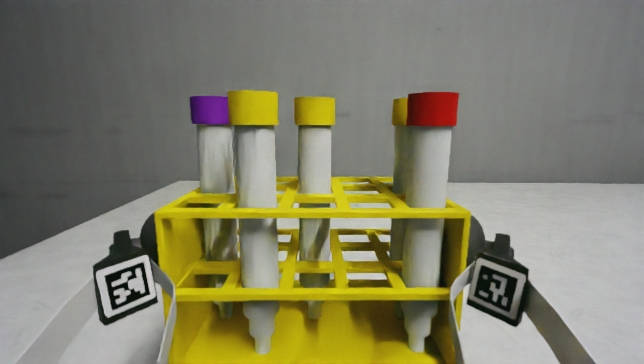

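Request:
{"op": "execute_actions", "data": {
  "actions": [
    {"r2": {"base": {"translate_m": 0.11}, "joints": {"lift_m": 0.682}}}
  ],
  "cameras": ["r2_head_camera", "r2_wrist_camera"]
}}

Scene clock: 1057.00 s.
r1.base_odometry: x=+2.188 y=-4.165 heading=+0.650 (m, m, rad; r1's odometry frame)
r1.turned_by_wheels: +0.000 (rad since the last result)
r1.turned_by_imu: +0.002 (rad since the last result)
r1.base_tilt: forward=-0.8 right=+1.3 (deg)
r1.lidar_m: 1.10 0.52 0.41 0.41 0.44 0.66 2.85 3.03 2.78 2.74 1.68 1.33
r1.head_depth_mm: 1867 1790 1725 1597 1394 1233 1106 / 2892 2585 2066 1697 1434 1242 - / 2947 2751 2103 1711 1445 1250 - / 2479 2663 2104 1716 1444 1247 1138 / 2455 2714 2144 1720 1459 1261 1132 / 2510 2708 2152 1745 1464 1268 1109 / 2535 2813 2186 1755 1480 1278 1119
r1.base_status: not commanded
r1.joint_positions: lift_m=+0.320 arm_m=-0.002 wrist_yaw_rad=+3.042 wrist_pitch_rad=-0.438 wrist_roll_rad=+0.009 gripper_m=+0.037 head_pan_rad=-3.135 head_tilt_rad=-0.895
r1.joint_status: not commanded
r1.motor_effort: left_wheel=-2(1) right_wheel=+4(4) lift_m=+38(38) arm_m=-1(0) wrist_yaw_rad=+0(0) wrist_pitch_rad=+8(7) wrist_roll_rad=+0(1) gripper_m=+1(1) head_pan_rad=-3(3) head_tilt_rad=-2(2) (%)
r1.hand_pose: x=+0.0008 y=+0.0774 z=+0.3278 quat_wxyz=(+0.189, +0.700, +0.118, +0.679) (m; r1's base frame)
r1.wrist_depth_mm: 423 - 419 418 415 417 418 / 459 447 459 454 452 454 453 / 505 500 499 500 497 500 496 / 552 560 549 550 551 554 553 / 630 627 - 597 598 599 604 / 562 565 - 565 - 552 550 / 486 508 - - 472 473 471
r2.base_odometry: x=+4.946 y=-2.423 heading=+0.948 (m, m, rad; r2's odometry frame)
r2.turned_by_wheels: +0.000 (rad since the last result)
r2.turned_by_imu: -0.001 (rad since the last result)
r2.base_tilt: forward=+3.2 right=+1.5 (deg)
r2.lidar_m: 0.46 0.47 0.92 0.89 0.93 1.29 3.80 3.15 2.33 2.26 1.18 0.92
r2.head_depth_mm: 916 805 709 628 557 - 1077 / 900 807 711 544 550 542 1106 / 888 819 718 638 528 535 1118 / 882 820 720 641 573 531 1116 / 858 823 724 643 580 527 1103 / 836 831 724 645 580 528 1094 / 813 834 729 646 581 530 1087
r2.base_status: done
r2.joint_positions: lift_m=+0.682 arm_m=+0.000 wrist_yaw_rad=+1.568 wrist_pitch_rad=-0.029 wrist_roll_rad=-0.006 gripper_m=+0.087 head_pan_rad=-0.293 head_tilt_rad=-0.988
r2.joint_status: all done
r2.on_its_own: gripper_m is held at +0.086, not at your +0.070, by its stall guard, which is not easing now
r2.motor_effort: left_wheel=-2(3) right_wheel=+3(6) lift_m=+16(17) arm_m=-3(3) wrist_yaw_rad=+3(3) wrist_pitch_rad=+10(10) wrist_roll_rad=+4(4) gripper_m=-20(20) head_pan_rad=-3(4) head_tilt_rad=-6(5) (%)
r2.hand_pose: x=+0.2341 y=-0.1461 z=+0.7895 quat_wxyz=(+0.510, +0.505, -0.492, +0.494) (m; r2's base frame)
r2.wrist_depth_mm: 719 715 743 730 737 761 751 / 742 752 761 750 756 776 780 / 762 775 147 800 153 793 809 / 792 649 148 186 146 689 683 / 365 354 136 184 136 376 381 / 277 137 140 157 139 261 262 / 199 189 151 160 150 199 201
r3.base_odometry: x=+1.661 y=-3.216 heading=-2.099 (m, m, rad; r3's odometry frame)
r3.turned_by_wheels: +0.000 (rad since the last result)
r3.turned_by_imu: +0.000 (rad since the last result)
r3.base_tilt: forward=+1.6 right=+0.0 (deg)
r3.lidar_m: 0.34 0.36 0.54 1.53 1.72 1.79 1.76 0.91 0.72 0.70 0.44 0.34
r3.head_depth_mm: 1562 1785 1978 1697 1472 1273 1164 / 1581 1819 1998 1708 1468 1287 - / 1600 1858 2049 1706 1473 1286 - / 1636 1880 2057 1722 1468 1285 1182 / 1655 1935 2059 1712 1470 1285 1165 / 1677 1850 1956 1716 1475 1292 1148 / 1423 1488 1559 1604 1473 1286 1148
r3.base_status: not commanded
r3.joint_positions: lift_m=+0.320 arm_m=+0.000 wrist_yaw_rad=+3.001 wrist_pitch_rad=-0.586 wrist_roll_rad=+0.009 gripper_m=+0.037 head_pan_rad=-3.135 head_tilt_rad=-0.897
r3.joint_status: not commanded
r3.motor_effort: left_wheel=+0(1) right_wheel=+0(0) lift_m=+26(26) arm_m=-1(1) wrist_yaw_rad=-1(1) wrist_pitch_rad=+4(5) wrist_roll_rad=-2(2) gripper_m=+0(0) head_pan_rad=-2(4) head_tilt_rad=-2(2) (%)
r3.hand_pose: x=+0.0068 y=+0.0531 z=+0.2970 quat_wxyz=(+0.252, +0.692, +0.155, +0.658) (m; r3's base frame)
r3.wrist_depth_mm: 939 - - - 931 540 376 / 769 - 826 823 817 544 372 / 650 643 683 689 698 525 373 / 553 558 580 589 593 525 376 / 493 514 - - 522 498 374 / - - - - 460 466 371 / - - - - 412 419 360
pictures: r2_head_camera (sideways: a quarter turn clockwise sets it upright), r2_wrist_camera
Images, in order (width x height): r2_head_camera 896x504, r2_wrist_camera 644x364.

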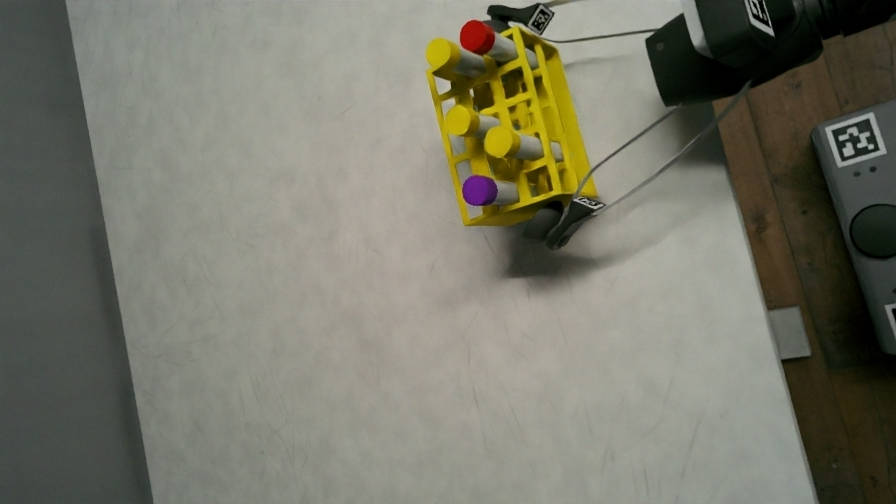

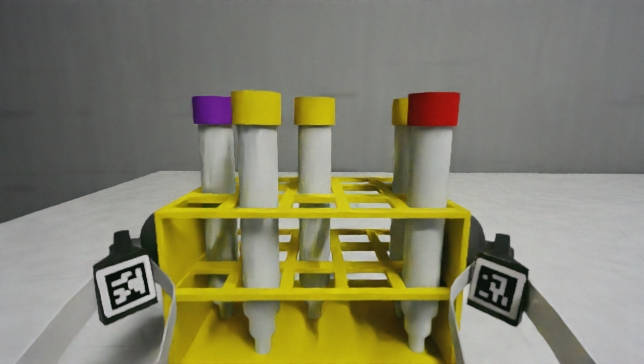

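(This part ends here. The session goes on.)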